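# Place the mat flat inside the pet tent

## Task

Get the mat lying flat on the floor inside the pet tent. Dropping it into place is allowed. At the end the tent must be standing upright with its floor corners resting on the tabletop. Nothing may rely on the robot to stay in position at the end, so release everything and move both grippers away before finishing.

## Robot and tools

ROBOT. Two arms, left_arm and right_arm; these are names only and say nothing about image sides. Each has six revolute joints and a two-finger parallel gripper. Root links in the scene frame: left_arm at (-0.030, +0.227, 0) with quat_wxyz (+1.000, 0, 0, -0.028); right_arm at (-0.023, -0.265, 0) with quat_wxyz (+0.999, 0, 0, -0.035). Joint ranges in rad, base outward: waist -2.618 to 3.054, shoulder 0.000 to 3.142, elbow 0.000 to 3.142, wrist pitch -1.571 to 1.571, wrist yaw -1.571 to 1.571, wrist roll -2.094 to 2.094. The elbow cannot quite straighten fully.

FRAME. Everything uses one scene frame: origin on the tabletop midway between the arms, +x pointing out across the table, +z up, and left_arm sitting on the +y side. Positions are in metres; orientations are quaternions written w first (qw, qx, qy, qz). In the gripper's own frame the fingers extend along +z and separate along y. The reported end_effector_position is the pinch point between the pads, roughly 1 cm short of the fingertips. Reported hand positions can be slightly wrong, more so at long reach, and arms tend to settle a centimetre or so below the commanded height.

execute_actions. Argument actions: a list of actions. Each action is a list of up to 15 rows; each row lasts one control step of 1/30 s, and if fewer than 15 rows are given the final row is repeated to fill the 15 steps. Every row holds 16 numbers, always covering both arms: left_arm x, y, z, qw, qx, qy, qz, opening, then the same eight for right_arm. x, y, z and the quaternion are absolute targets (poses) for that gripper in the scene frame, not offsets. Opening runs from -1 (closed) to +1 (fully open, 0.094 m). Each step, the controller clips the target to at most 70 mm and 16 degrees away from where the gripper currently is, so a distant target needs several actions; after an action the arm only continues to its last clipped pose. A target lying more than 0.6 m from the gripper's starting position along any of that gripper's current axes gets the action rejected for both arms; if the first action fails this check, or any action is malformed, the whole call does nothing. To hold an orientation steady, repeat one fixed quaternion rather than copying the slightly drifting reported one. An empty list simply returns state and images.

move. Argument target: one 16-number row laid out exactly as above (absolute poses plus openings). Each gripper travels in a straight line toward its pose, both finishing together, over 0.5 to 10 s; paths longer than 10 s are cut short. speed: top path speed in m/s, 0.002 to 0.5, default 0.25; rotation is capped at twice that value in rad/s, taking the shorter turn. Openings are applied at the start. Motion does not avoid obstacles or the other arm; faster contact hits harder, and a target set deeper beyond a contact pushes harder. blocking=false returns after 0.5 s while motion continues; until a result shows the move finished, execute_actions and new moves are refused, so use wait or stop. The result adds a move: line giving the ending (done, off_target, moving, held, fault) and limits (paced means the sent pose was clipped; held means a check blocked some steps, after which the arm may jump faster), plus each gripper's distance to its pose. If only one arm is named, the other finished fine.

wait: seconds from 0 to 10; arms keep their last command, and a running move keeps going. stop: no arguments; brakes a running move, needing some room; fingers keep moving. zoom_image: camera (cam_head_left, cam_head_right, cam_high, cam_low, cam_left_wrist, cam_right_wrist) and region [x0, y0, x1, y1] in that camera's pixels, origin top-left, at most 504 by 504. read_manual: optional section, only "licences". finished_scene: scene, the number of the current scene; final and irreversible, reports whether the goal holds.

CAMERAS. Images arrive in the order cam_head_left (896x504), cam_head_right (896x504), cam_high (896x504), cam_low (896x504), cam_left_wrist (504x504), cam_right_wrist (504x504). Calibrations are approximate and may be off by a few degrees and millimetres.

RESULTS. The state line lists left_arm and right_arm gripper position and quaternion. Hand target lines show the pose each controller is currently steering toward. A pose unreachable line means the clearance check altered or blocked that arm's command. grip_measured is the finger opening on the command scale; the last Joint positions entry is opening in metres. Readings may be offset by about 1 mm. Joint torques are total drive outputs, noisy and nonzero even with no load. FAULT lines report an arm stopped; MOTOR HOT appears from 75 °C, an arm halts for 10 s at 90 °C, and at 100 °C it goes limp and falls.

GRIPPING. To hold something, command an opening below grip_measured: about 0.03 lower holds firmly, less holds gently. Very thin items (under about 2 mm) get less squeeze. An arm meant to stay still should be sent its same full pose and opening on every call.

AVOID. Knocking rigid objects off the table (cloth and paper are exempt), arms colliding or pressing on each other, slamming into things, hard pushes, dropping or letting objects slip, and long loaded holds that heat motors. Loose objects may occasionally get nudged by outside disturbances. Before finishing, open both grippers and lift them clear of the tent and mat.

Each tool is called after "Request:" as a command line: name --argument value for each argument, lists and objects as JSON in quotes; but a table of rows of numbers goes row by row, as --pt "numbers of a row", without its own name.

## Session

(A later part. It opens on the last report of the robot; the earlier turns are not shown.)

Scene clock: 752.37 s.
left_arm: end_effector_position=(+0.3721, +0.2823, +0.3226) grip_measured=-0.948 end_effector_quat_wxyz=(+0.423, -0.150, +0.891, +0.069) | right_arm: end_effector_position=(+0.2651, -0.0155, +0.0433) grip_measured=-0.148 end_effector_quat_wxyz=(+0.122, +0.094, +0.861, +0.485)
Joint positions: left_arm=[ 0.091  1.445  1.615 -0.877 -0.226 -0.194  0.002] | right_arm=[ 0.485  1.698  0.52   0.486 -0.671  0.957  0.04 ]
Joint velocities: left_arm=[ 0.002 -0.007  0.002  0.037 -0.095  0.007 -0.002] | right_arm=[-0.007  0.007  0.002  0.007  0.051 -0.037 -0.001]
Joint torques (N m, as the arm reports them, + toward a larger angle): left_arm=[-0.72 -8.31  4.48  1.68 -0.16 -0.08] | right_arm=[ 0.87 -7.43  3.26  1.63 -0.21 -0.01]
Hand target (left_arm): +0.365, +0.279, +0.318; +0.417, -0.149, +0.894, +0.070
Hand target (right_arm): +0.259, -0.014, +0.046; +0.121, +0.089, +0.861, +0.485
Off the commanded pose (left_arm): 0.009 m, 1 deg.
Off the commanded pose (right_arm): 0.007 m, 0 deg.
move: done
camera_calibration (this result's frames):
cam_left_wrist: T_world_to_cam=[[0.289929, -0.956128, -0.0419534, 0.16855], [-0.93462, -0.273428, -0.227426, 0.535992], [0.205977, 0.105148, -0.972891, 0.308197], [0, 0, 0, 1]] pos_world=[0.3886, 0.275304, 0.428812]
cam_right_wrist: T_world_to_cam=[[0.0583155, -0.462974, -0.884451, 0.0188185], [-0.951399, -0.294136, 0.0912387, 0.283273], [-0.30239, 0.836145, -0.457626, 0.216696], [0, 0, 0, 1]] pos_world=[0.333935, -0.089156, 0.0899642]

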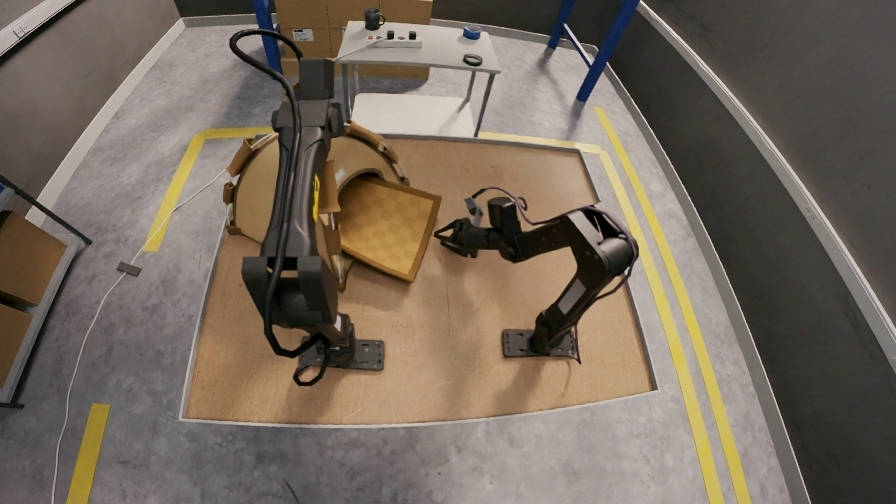

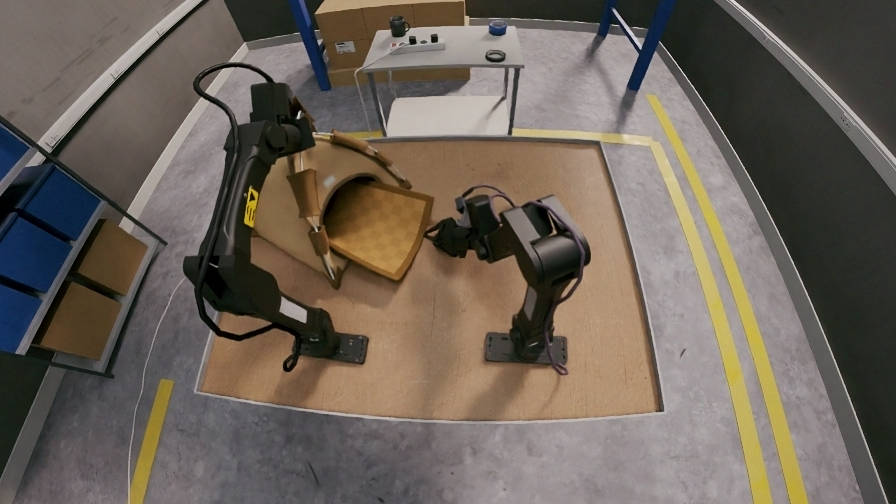

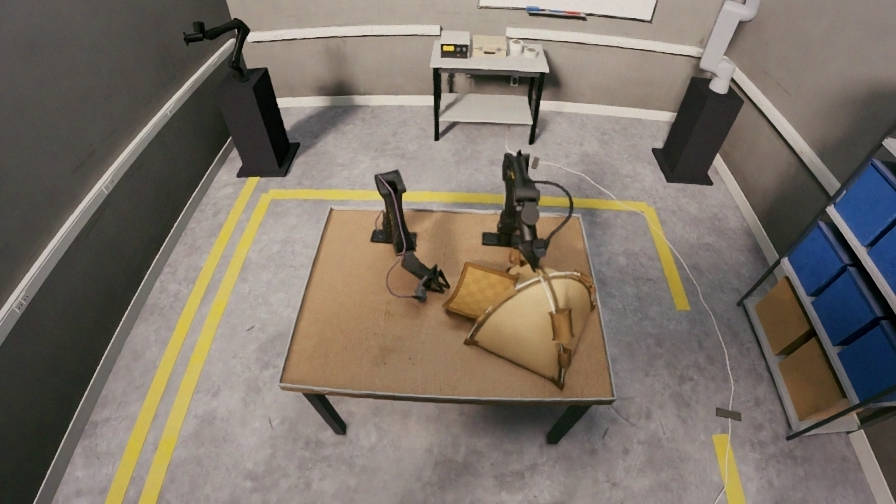

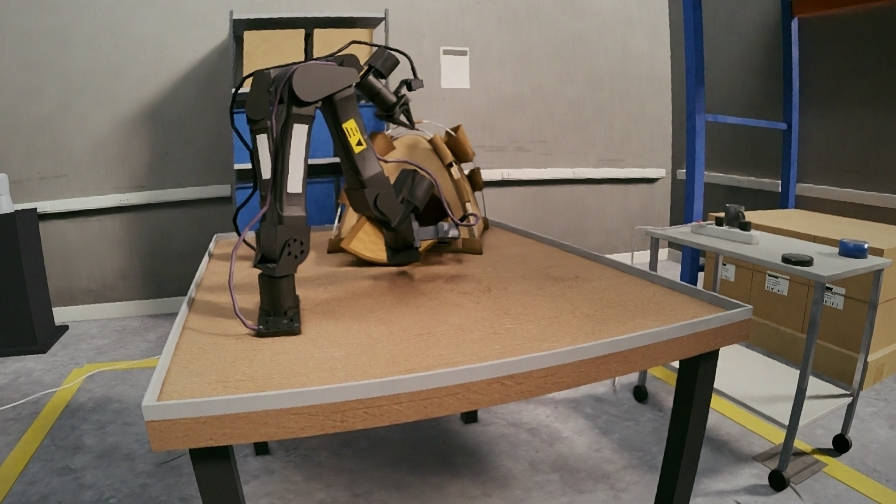

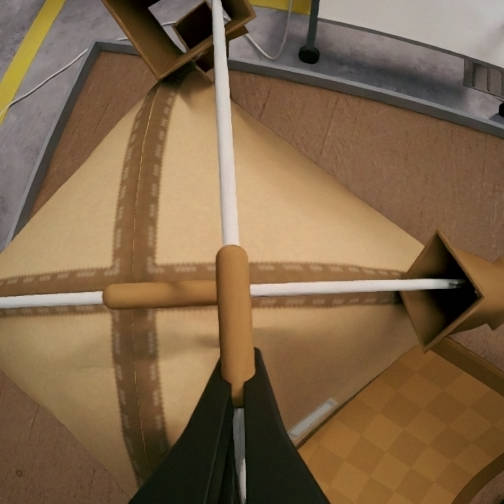

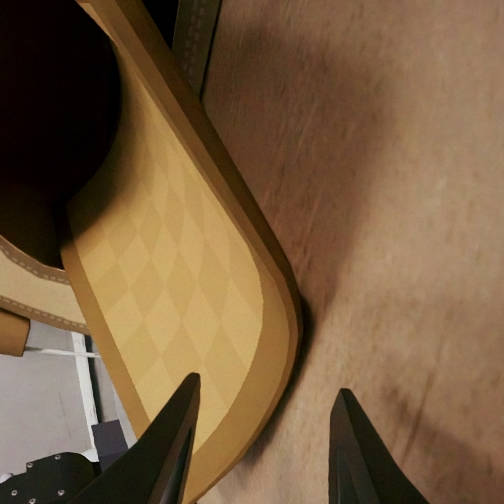

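Request:
move --target '[0.365,0.2794,0.318,0.4168,-0.1496,0.8939,0.0697,-0.96, 0.262,-0.008,0.029,0.1209,0.0905,0.8613,0.4851,-0.15]' --speed 0.04

Scene clock: 755.83 s.
left_arm: end_effector_position=(+0.3721, +0.2823, +0.3226) grip_measured=-0.948 end_effector_quat_wxyz=(+0.423, -0.150, +0.891, +0.069) | right_arm: end_effector_position=(+0.2658, -0.0111, +0.0305) grip_measured=-0.148 end_effector_quat_wxyz=(+0.119, +0.098, +0.862, +0.482)
Joint positions: left_arm=[ 0.091  1.445  1.615 -0.877 -0.226 -0.194  0.002] | right_arm=[ 0.5    1.759  0.52   0.546 -0.656  0.973  0.04 ]
Joint velocities: left_arm=[ 0.007  0.002  0.007  0.037 -0.066 -0.022 -0.001] | right_arm=[ 0.007 -0.017 -0.032 -0.051  0.037  0.007  0.   ]
Joint torques (N m, as the arm reports them, + toward a larger angle): left_arm=[-0.75 -8.2   4.53  1.67 -0.17 -0.06] | right_arm=[ 0.98 -5.17  3.06  2.12 -0.21 -0.04]
Hand target (left_arm): +0.365, +0.279, +0.318; +0.417, -0.149, +0.894, +0.070
Hand target (right_arm): +0.262, -0.008, +0.029; +0.120, +0.091, +0.861, +0.485
Off the commanded pose (left_arm): 0.009 m, 1 deg.
Off the commanded pose (right_arm): 0.005 m, 1 deg.
move: done
camera_calibration (this result's frames):
cam_left_wrist: T_world_to_cam=[[0.289929, -0.956128, -0.0419534, 0.16855], [-0.93462, -0.273428, -0.227426, 0.535992], [0.205977, 0.105148, -0.972891, 0.308197], [0, 0, 0, 1]] pos_world=[0.3886, 0.275304, 0.428812]
cam_right_wrist: T_world_to_cam=[[0.04664, -0.467411, -0.882809, 0.0124602], [-0.951441, -0.28999, 0.103272, 0.286144], [-0.304276, 0.835124, -0.458239, 0.20795], [0, 0, 0, 1]] pos_world=[0.334942, -0.0848615, 0.0767404]

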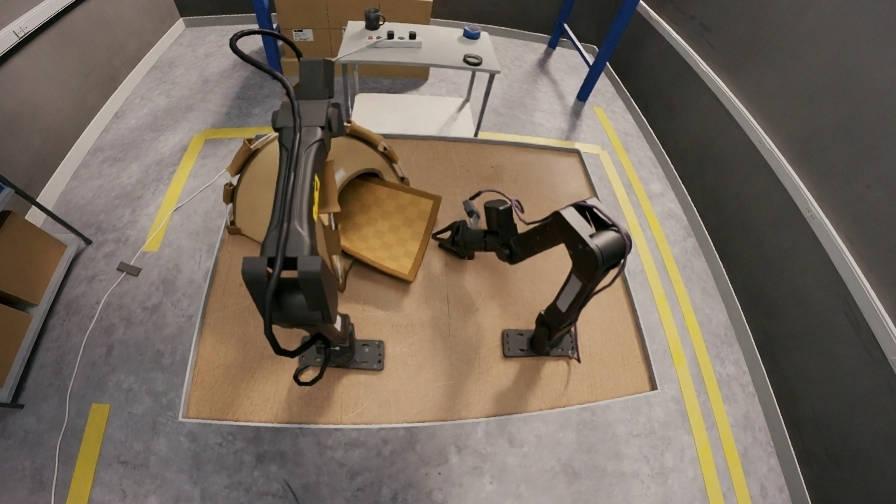

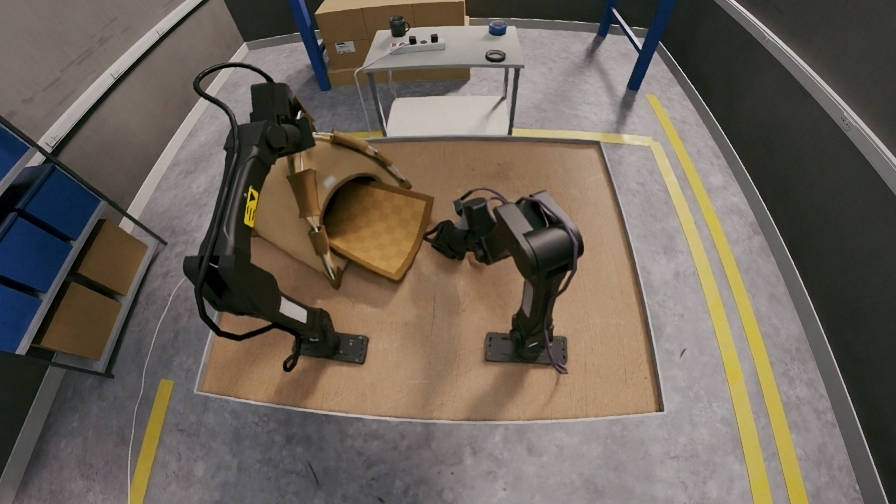

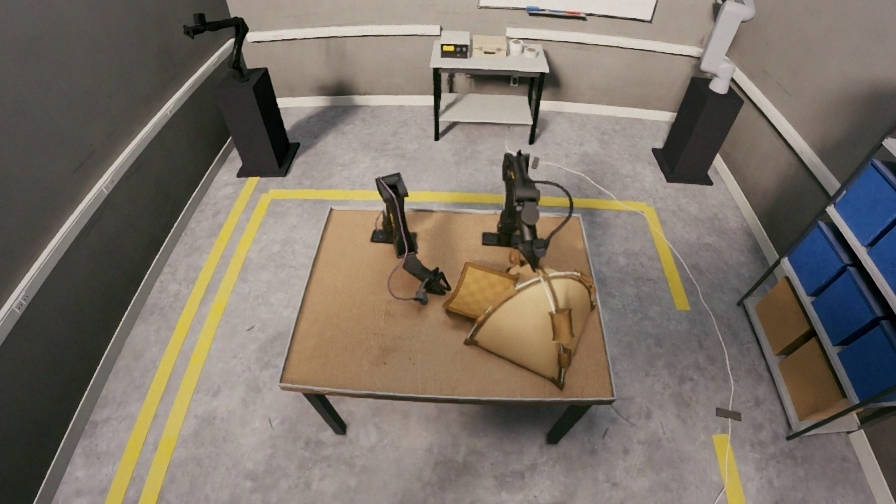

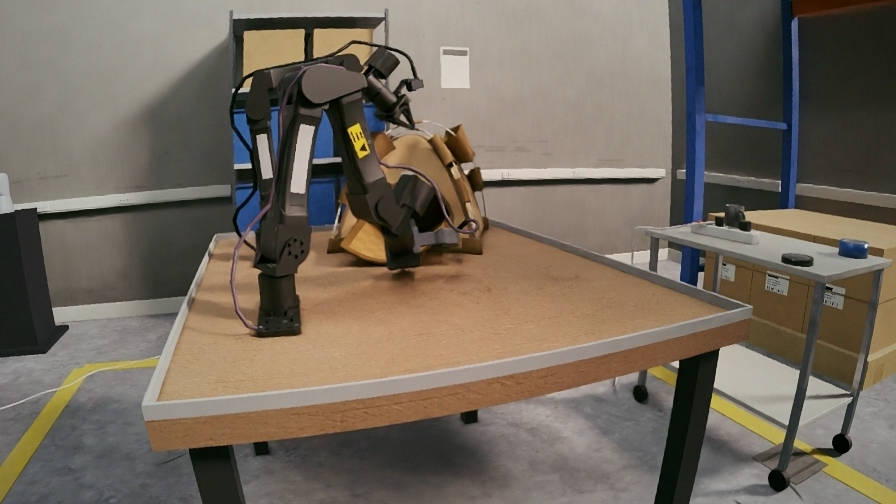

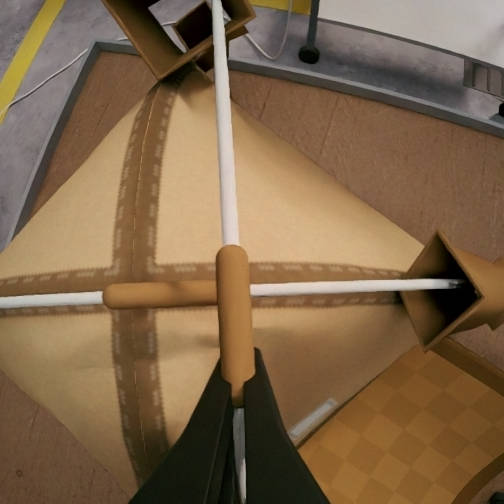

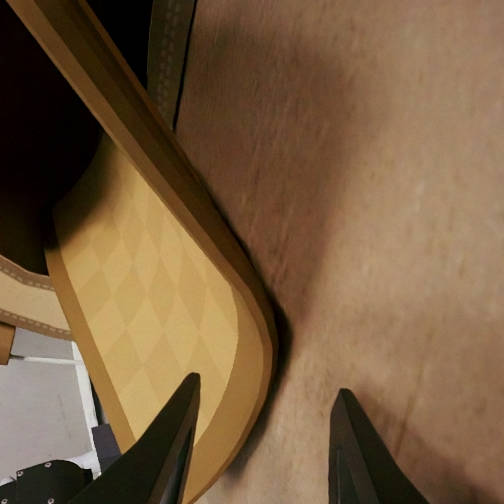

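Request:
move --target '[0.365,0.2794,0.318,0.4168,-0.1496,0.8939,0.0697,-0.96, 0.281,0.046,0.032,0.1209,0.0905,0.8613,0.4851,-0.15]' --speed 0.05

Scene clock: 766.90 s.
left_arm: end_effector_position=(+0.3721, +0.2823, +0.3226) grip_measured=-0.948 end_effector_quat_wxyz=(+0.423, -0.150, +0.891, +0.069) | right_arm: end_effector_position=(+0.2736, +0.0385, +0.0284) grip_measured=-0.148 end_effector_quat_wxyz=(+0.111, +0.096, +0.863, +0.483)
Joint positions: left_arm=[ 0.091  1.445  1.615 -0.877 -0.226 -0.194  0.002] | right_arm=[ 0.638  1.865  0.642  0.578 -0.56   1.075  0.04 ]
Joint velocities: left_arm=[-0.007 -0.012 -0.022 -0.066  0.022  0.051 -0.001] | right_arm=[-0.027 -0.002  0.012  0.066 -0.051  0.081 -0.001]
Joint torques (N m, as the arm reports them, + toward a larger angle): left_arm=[-0.82 -8.28  4.45  1.65 -0.17 -0.07] | right_arm=[ 0.98 -5.62  6.3   1.94 -0.09 -0.04]
Hand target (left_arm): +0.365, +0.279, +0.318; +0.417, -0.149, +0.894, +0.070
Hand target (right_arm): +0.280, +0.046, +0.032; +0.121, +0.091, +0.861, +0.485
Off the commanded pose (left_arm): 0.009 m, 1 deg.
Off the commanded pose (right_arm): 0.011 m, 1 deg.
move: off_target (right_arm)
camera_calibration (this result's frames):
cam_left_wrist: T_world_to_cam=[[0.289929, -0.956128, -0.0419534, 0.16855], [-0.93462, -0.273428, -0.227426, 0.535992], [0.205977, 0.105148, -0.972891, 0.308197], [0, 0, 0, 1]] pos_world=[0.3886, 0.275304, 0.428812]
cam_right_wrist: T_world_to_cam=[[0.0417697, -0.466219, -0.883683, 0.0347838], [-0.94718, -0.299953, 0.11348, 0.307055], [-0.31797, 0.832267, -0.454122, 0.171668], [0, 0, 0, 1]] pos_world=[0.343969, -0.0345548, 0.0738515]

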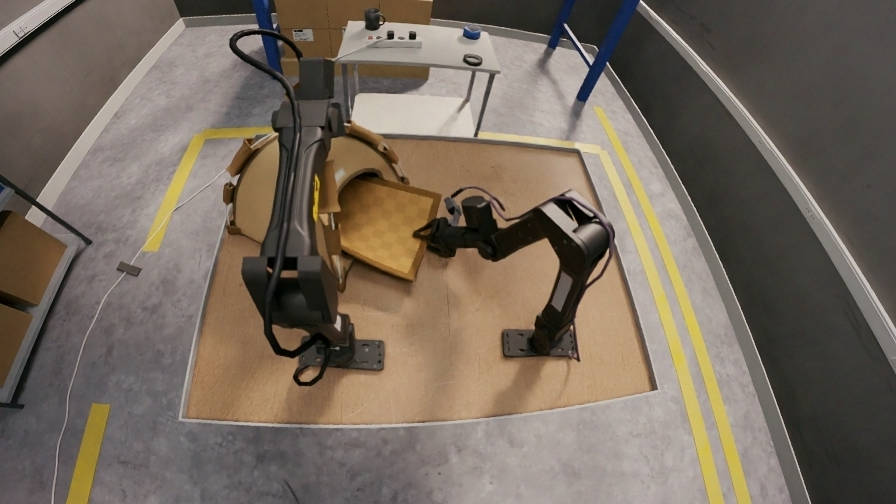

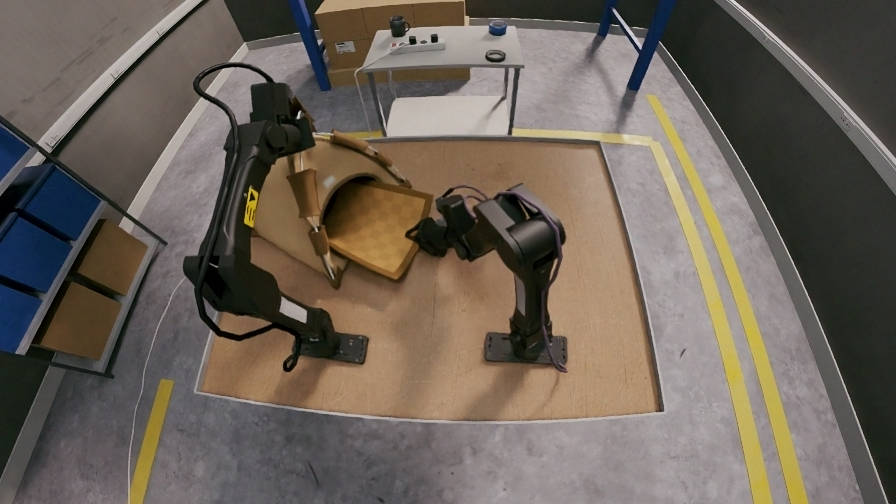

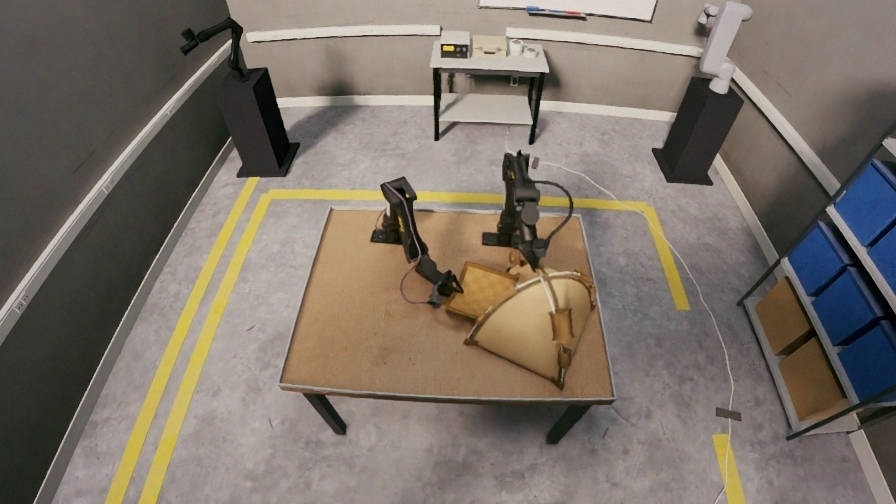

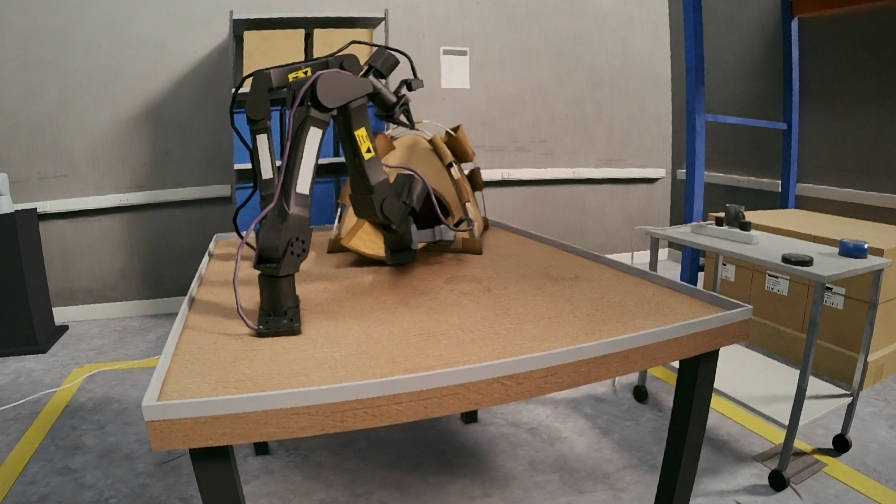

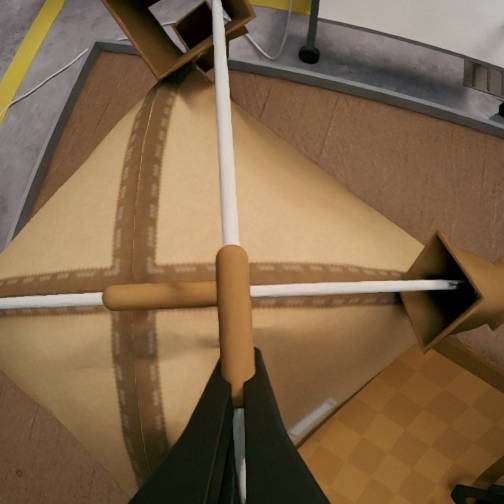

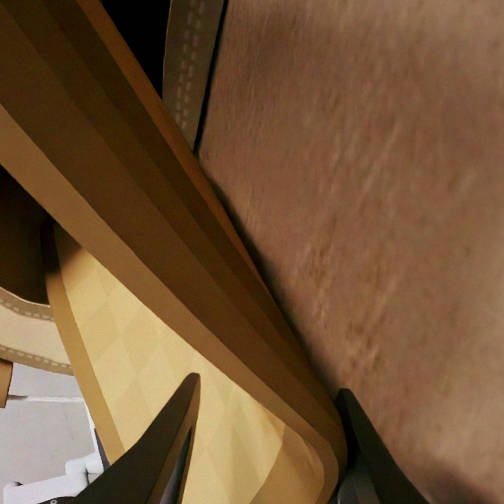

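Request:
move --target '[0.365,0.2794,0.318,0.4168,-0.1496,0.8939,0.0697,-0.96, 0.280,0.046,0.054,0.1242,0.1069,0.8123,0.5601,-0.62]' --speed 0.1

Scene clock: 773.27 s.
left_arm: end_effector_position=(+0.3721, +0.2823, +0.3226) grip_measured=-0.948 end_effector_quat_wxyz=(+0.423, -0.150, +0.891, +0.069) | right_arm: end_effector_position=(+0.2792, +0.0507, +0.0542) grip_measured=-0.618 end_effector_quat_wxyz=(+0.120, +0.108, +0.816, +0.555)
Joint positions: left_arm=[ 0.091  1.445  1.615 -0.877 -0.226 -0.194  0.002] | right_arm=[ 0.638  1.903  0.603  0.851 -0.609  1.221  0.018]
Joint velocities: left_arm=[-0.012  0.007  0.007 -0.037  0.007  0.022  0.001] | right_arm=[-0.012 -0.007 -0.012 -0.022  0.037  0.037  0.001]
Joint torques (N m, as the arm reports them, + toward a larger angle): left_arm=[-0.73 -8.18  4.48  1.69 -0.19 -0.08] | right_arm=[-1.09 -6.15  2.69  2.4  -0.27  0.05]
Hand target (left_arm): +0.365, +0.279, +0.318; +0.417, -0.149, +0.894, +0.070
Hand target (right_arm): +0.280, +0.046, +0.054; +0.125, +0.108, +0.812, +0.560
Off the commanded pose (left_arm): 0.009 m, 1 deg.
Off the commanded pose (right_arm): 0.005 m, 1 deg.
move: done
camera_calibration (this result's frames):
cam_left_wrist: T_world_to_cam=[[0.289929, -0.956128, -0.0419534, 0.16855], [-0.93462, -0.273428, -0.227426, 0.535992], [0.205977, 0.105148, -0.972891, 0.308197], [0, 0, 0, 1]] pos_world=[0.3886, 0.275304, 0.428812]
cam_right_wrist: T_world_to_cam=[[0.058535, -0.309934, -0.948954, 0.054012], [-0.95559, -0.292423, 0.0365629, 0.319245], [-0.288828, 0.904671, -0.313287, 0.155529], [0, 0, 0, 1]] pos_world=[0.346827, -0.0306077, 0.0883076]

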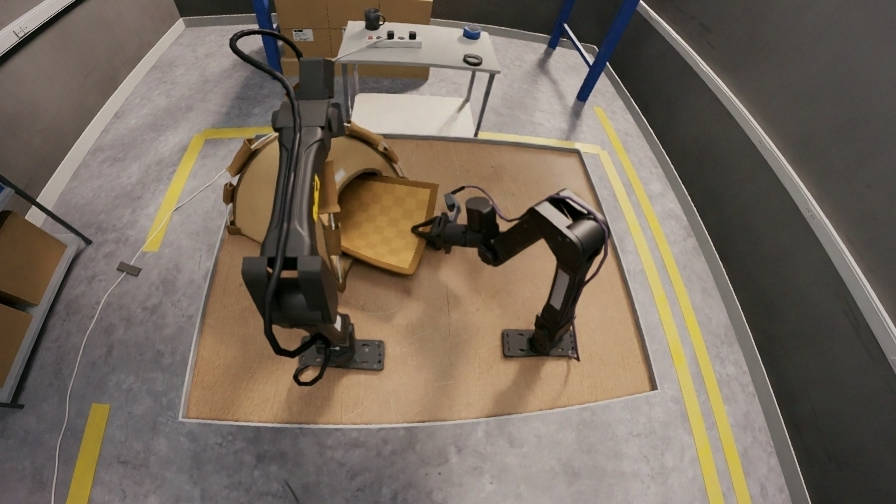

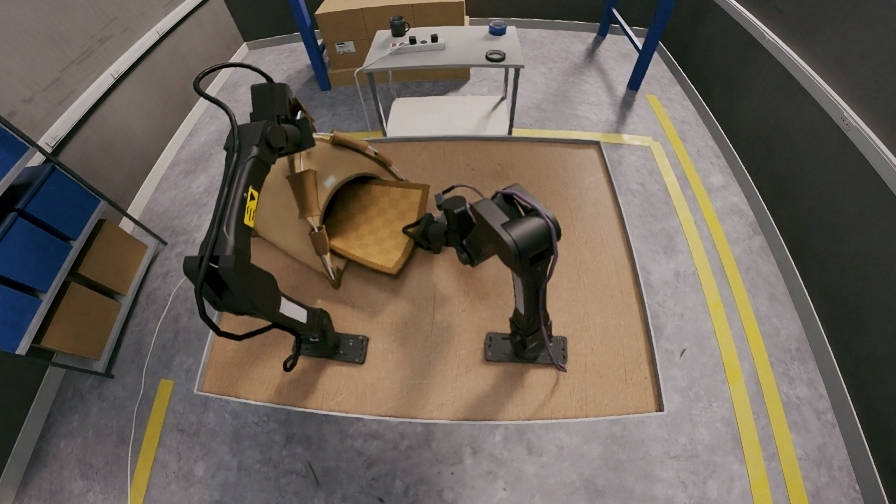

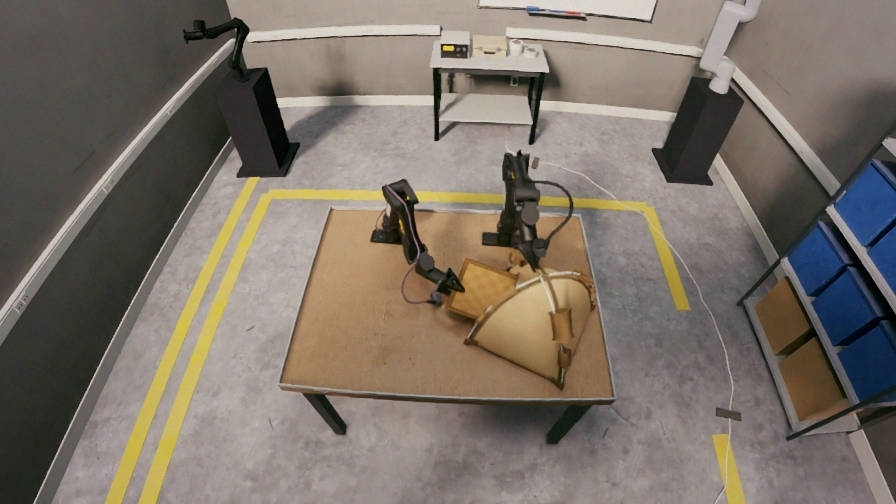

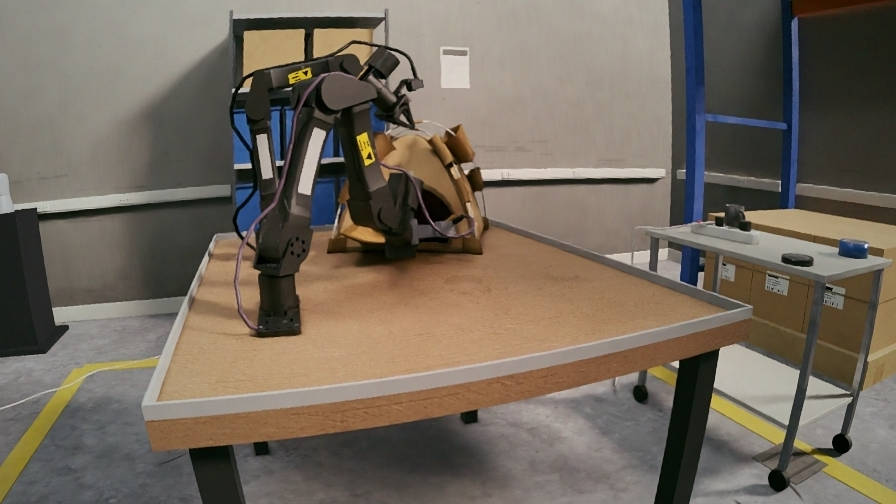

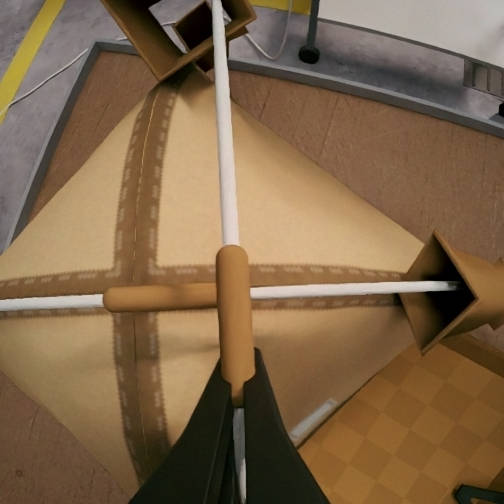

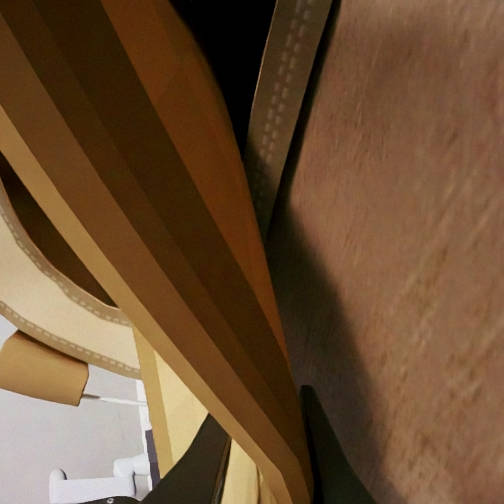

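Request:
execute_actions --actions '[[[0.365,0.2794,0.318,0.4168,-0.1496,0.8939,0.0697,-0.96, 0.279,0.044,0.053,0.1242,0.1069,0.8123,0.5601,-0.68],[0.365,0.2794,0.318,0.4168,-0.1496,0.8939,0.0697,-0.96, 0.278,0.042,0.053,0.1242,0.1069,0.8123,0.5601,-0.72],[0.365,0.2794,0.318,0.4168,-0.1496,0.8939,0.0697,-0.96, 0.277,0.040,0.053,0.1242,0.1069,0.8123,0.5601,-0.76],[0.365,0.2794,0.318,0.4168,-0.1496,0.8939,0.0697,-0.96, 0.277,0.040,0.053,0.1242,0.1069,0.8123,0.5601,-0.80],[0.365,0.2794,0.318,0.4168,-0.1496,0.8939,0.0697,-0.96, 0.277,0.040,0.053,0.1242,0.1069,0.8123,0.5601,-0.84],[0.365,0.2794,0.318,0.4168,-0.1496,0.8939,0.0697,-0.96, 0.277,0.040,0.053,0.1242,0.1069,0.8123,0.5601,-0.88],[0.365,0.2794,0.318,0.4168,-0.1496,0.8939,0.0697,-0.96, 0.277,0.040,0.053,0.1242,0.1069,0.8123,0.5601,-0.92]]]'

Request:
move --target '[0.365,0.2794,0.318,0.4168,-0.1496,0.8939,0.0697,-0.96, 0.266,0.092,0.054,0.1571,0.1889,0.7866,0.5664,-0.92]' --speed 0.05

Scene clock: 782.00 s.
left_arm: end_effector_position=(+0.3721, +0.2823, +0.3226) grip_measured=-0.948 end_effector_quat_wxyz=(+0.423, -0.150, +0.891, +0.069) | right_arm: end_effector_position=(+0.2770, +0.0443, +0.0510) grip_measured=-0.885 end_effector_quat_wxyz=(+0.117, +0.112, +0.816, +0.555)
Joint positions: left_arm=[ 0.091  1.445  1.615 -0.877 -0.226 -0.194  0.002] | right_arm=[ 0.624  1.904  0.58   0.869 -0.622  1.222  0.005]
Joint velocities: left_arm=[-0.002  0.007 -0.017  0.051 -0.022 -0.022 -0.   ] | right_arm=[ 0.002  0.002 -0.017  0.051  0.051 -0.037 -0.001]
Joint torques (N m, as the arm reports them, + toward a larger angle): left_arm=[-0.67 -8.27  4.56  1.65 -0.15 -0.07] | right_arm=[-1.03 -6.92  2.58  2.28 -0.33 -0.09]
Hand target (left_arm): +0.365, +0.279, +0.318; +0.417, -0.149, +0.894, +0.070
Hand target (right_arm): +0.277, +0.040, +0.053; +0.124, +0.107, +0.812, +0.560
Off the commanded pose (left_arm): 0.009 m, 1 deg.
Off the commanded pose (right_arm): 0.005 m, 1 deg.
camera_calibration (this result's frames):
cam_left_wrist: T_world_to_cam=[[0.289929, -0.956128, -0.0419534, 0.16855], [-0.93462, -0.273428, -0.227426, 0.535992], [0.205977, 0.105148, -0.972891, 0.308197], [0, 0, 0, 1]] pos_world=[0.3886, 0.275304, 0.428812]
cam_right_wrist: T_world_to_cam=[[0.0493335, -0.307782, -0.950177, 0.0515388], [-0.956193, -0.289396, 0.0440954, 0.315074], [-0.288549, 0.906378, -0.308576, 0.159326], [0, 0, 0, 1]] pos_world=[0.344703, -0.0373656, 0.0842419]

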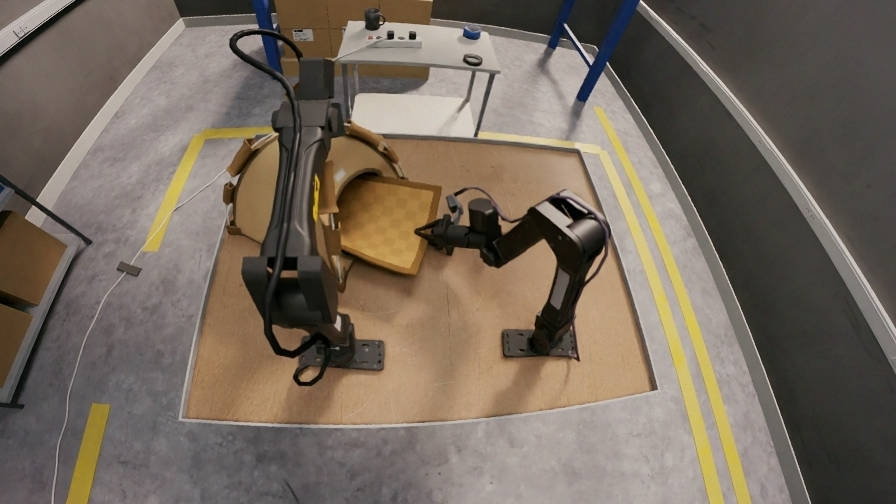

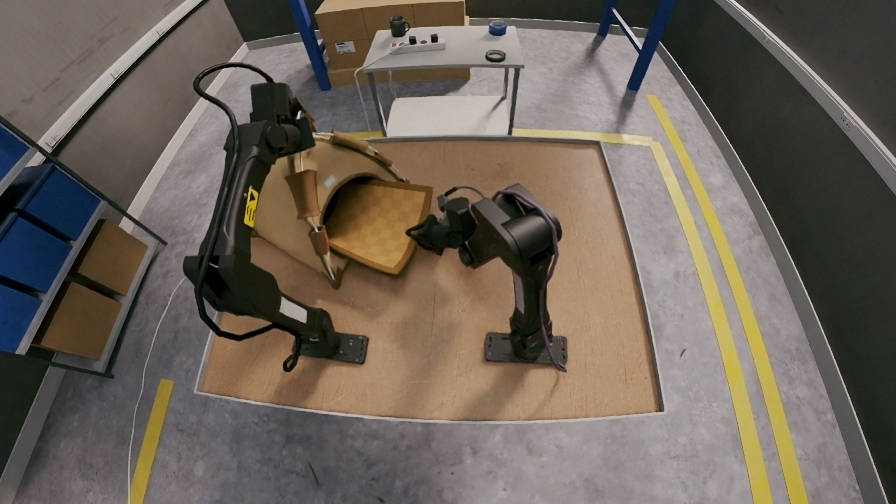

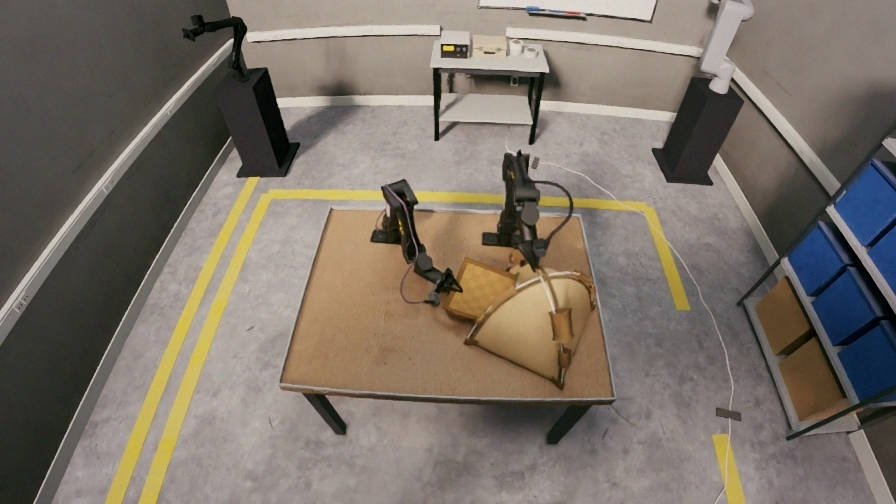

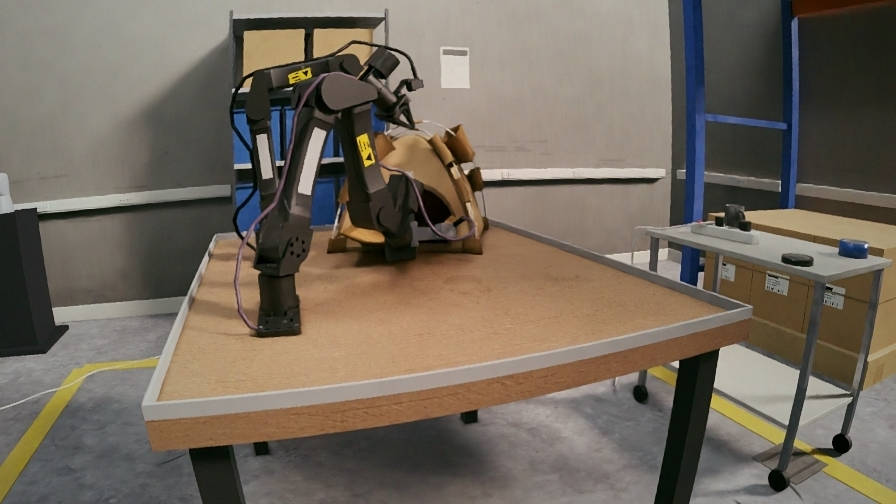

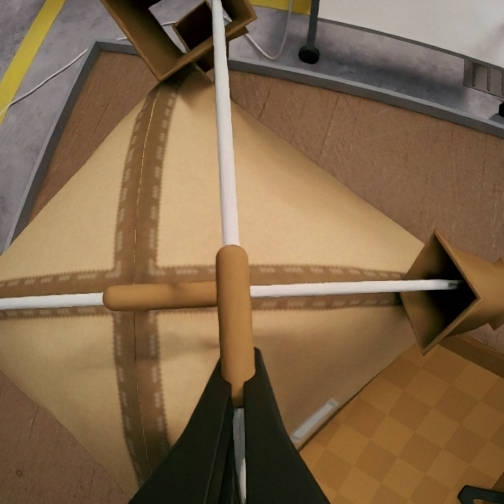

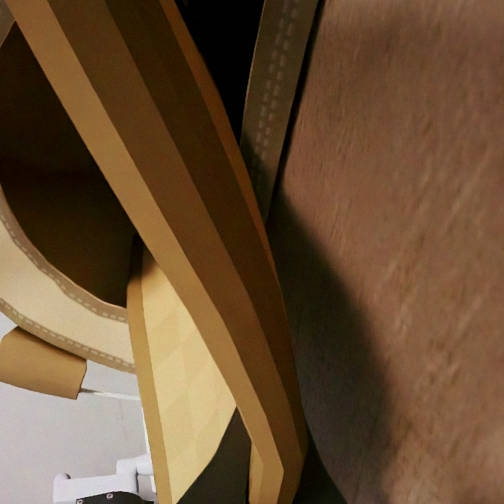

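Scene clock: 784.20 s.
left_arm: end_effector_position=(+0.3721, +0.2823, +0.3226) grip_measured=-0.948 end_effector_quat_wxyz=(+0.423, -0.150, +0.891, +0.069) | right_arm: end_effector_position=(+0.2667, +0.0850, +0.0461) grip_measured=-0.885 end_effector_quat_wxyz=(+0.150, +0.199, +0.796, +0.552)
Joint positions: left_arm=[ 0.091  1.445  1.615 -0.877 -0.226 -0.194  0.002] | right_arm=[ 0.841  1.963  0.58   1.014 -0.272  1.447  0.005]
Joint velocities: left_arm=[-0.012 -0.022 -0.002  0.007 -0.022 -0.081 -0.001] | right_arm=[ 0.002  0.007  0.012 -0.081  0.037  0.007  0.   ]
Joint torques (N m, as the arm reports them, + toward a larger angle): left_arm=[-0.69 -8.25  4.51  1.66 -0.17 -0.08] | right_arm=[ 1.27 -6.5   3.88  2.64 -0.02 -0.03]
Hand target (left_arm): +0.365, +0.279, +0.318; +0.417, -0.149, +0.894, +0.070
Hand target (right_arm): +0.265, +0.092, +0.054; +0.157, +0.189, +0.787, +0.566
Off the commanded pose (left_arm): 0.009 m, 1 deg.
Off the commanded pose (right_arm): 0.011 m, 2 deg.
move: off_target (right_arm)
camera_calibration (this result's frames):
cam_left_wrist: T_world_to_cam=[[0.289929, -0.956128, -0.0419534, 0.16855], [-0.93462, -0.273428, -0.227426, 0.535992], [0.205977, 0.105148, -0.972891, 0.308197], [0, 0, 0, 1]] pos_world=[0.3886, 0.275304, 0.428812]
cam_right_wrist: T_world_to_cam=[[-0.0420208, -0.280667, -0.958885, 0.0824044], [-0.990816, -0.111749, 0.0761292, 0.309791], [-0.128522, 0.953278, -0.273393, 0.0696548], [0, 0, 0, 1]] pos_world=[0.319361, -0.00865321, 0.0744754]

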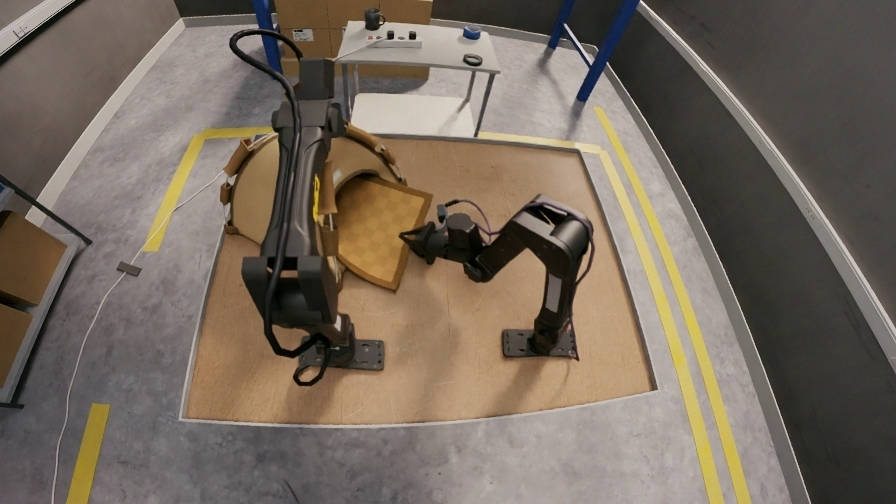

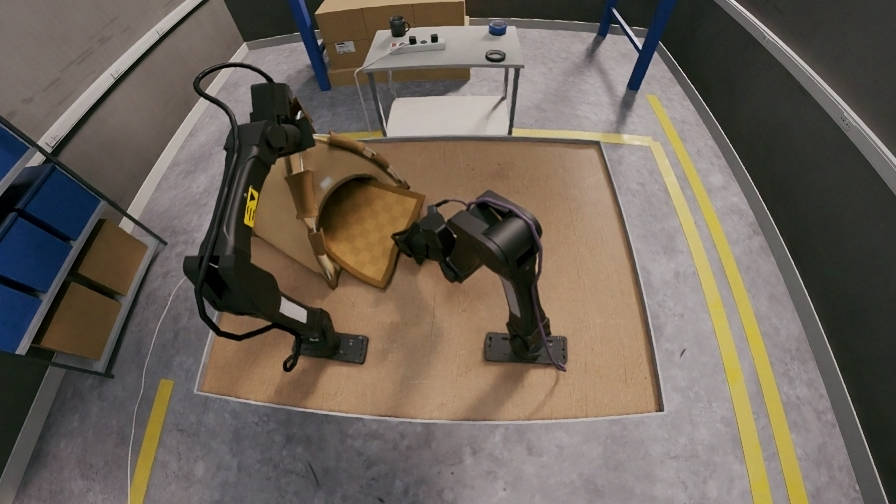

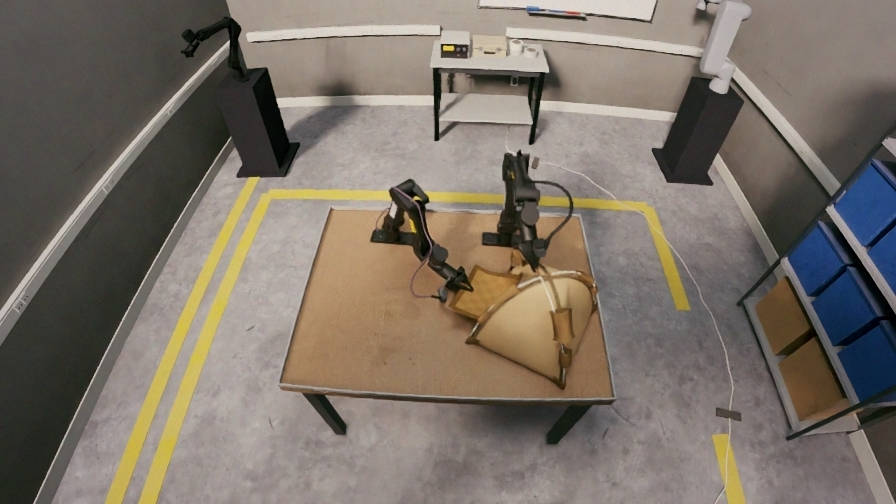

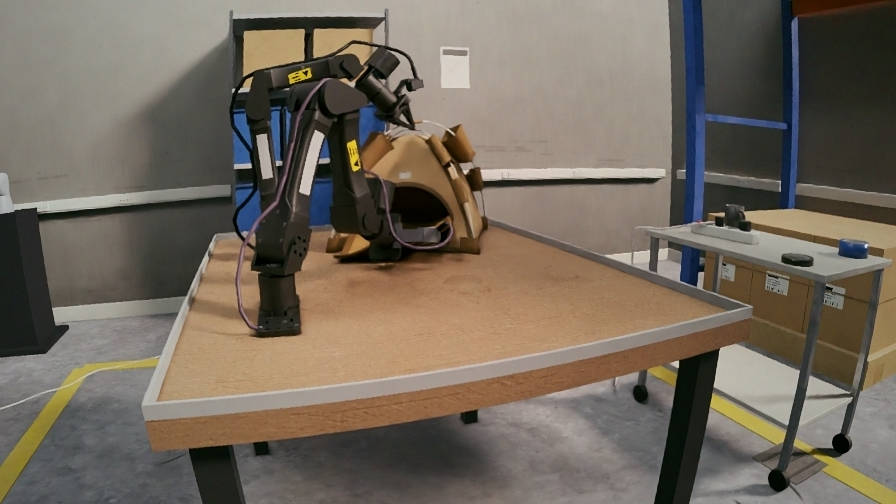

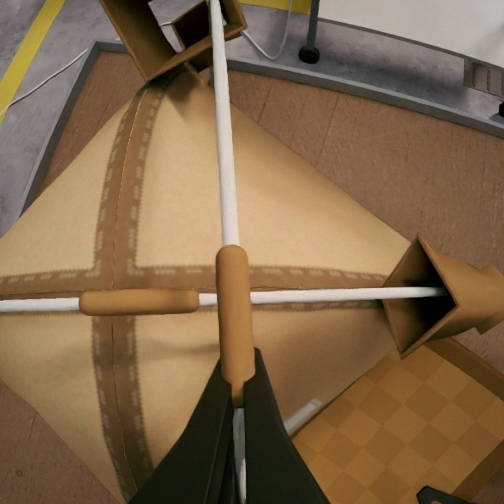

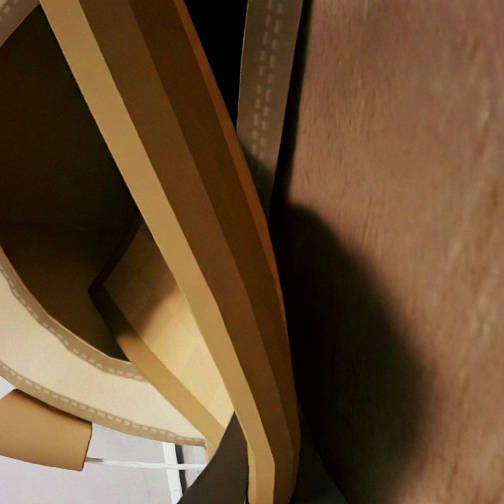

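Request:
zoom_image --camera "cam_head_right" --region '[290, 150, 470, 310]'

Request:
zoom_image --camera "cam_low" --region '[310, 150, 500, 280]'

Request:
zoom_image --camera "cam_head_left" --region '[195, 170, 295, 270]'

Region (290, 150, 470, 310) of cam_head_right's 896x504 image, scaled by 2.800, with more detail than that image has.

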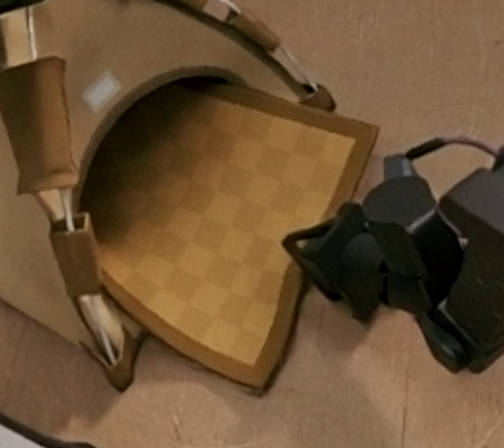

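Region (310, 150, 500, 280) of cam_low's 896x504 image, scaled by 2.653, with more detail than that image has; it fills the top 345 rows of this view, and the rest is white.

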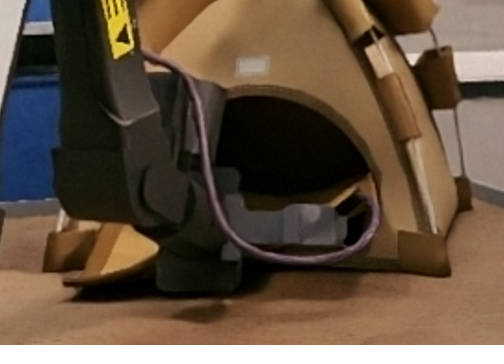

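Region (195, 170, 295, 270) of cam_head_left's 896x504 image, scaled by 5.040, with more detail than that image has.

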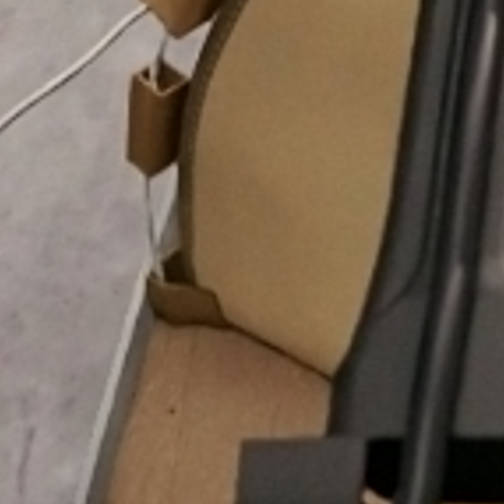

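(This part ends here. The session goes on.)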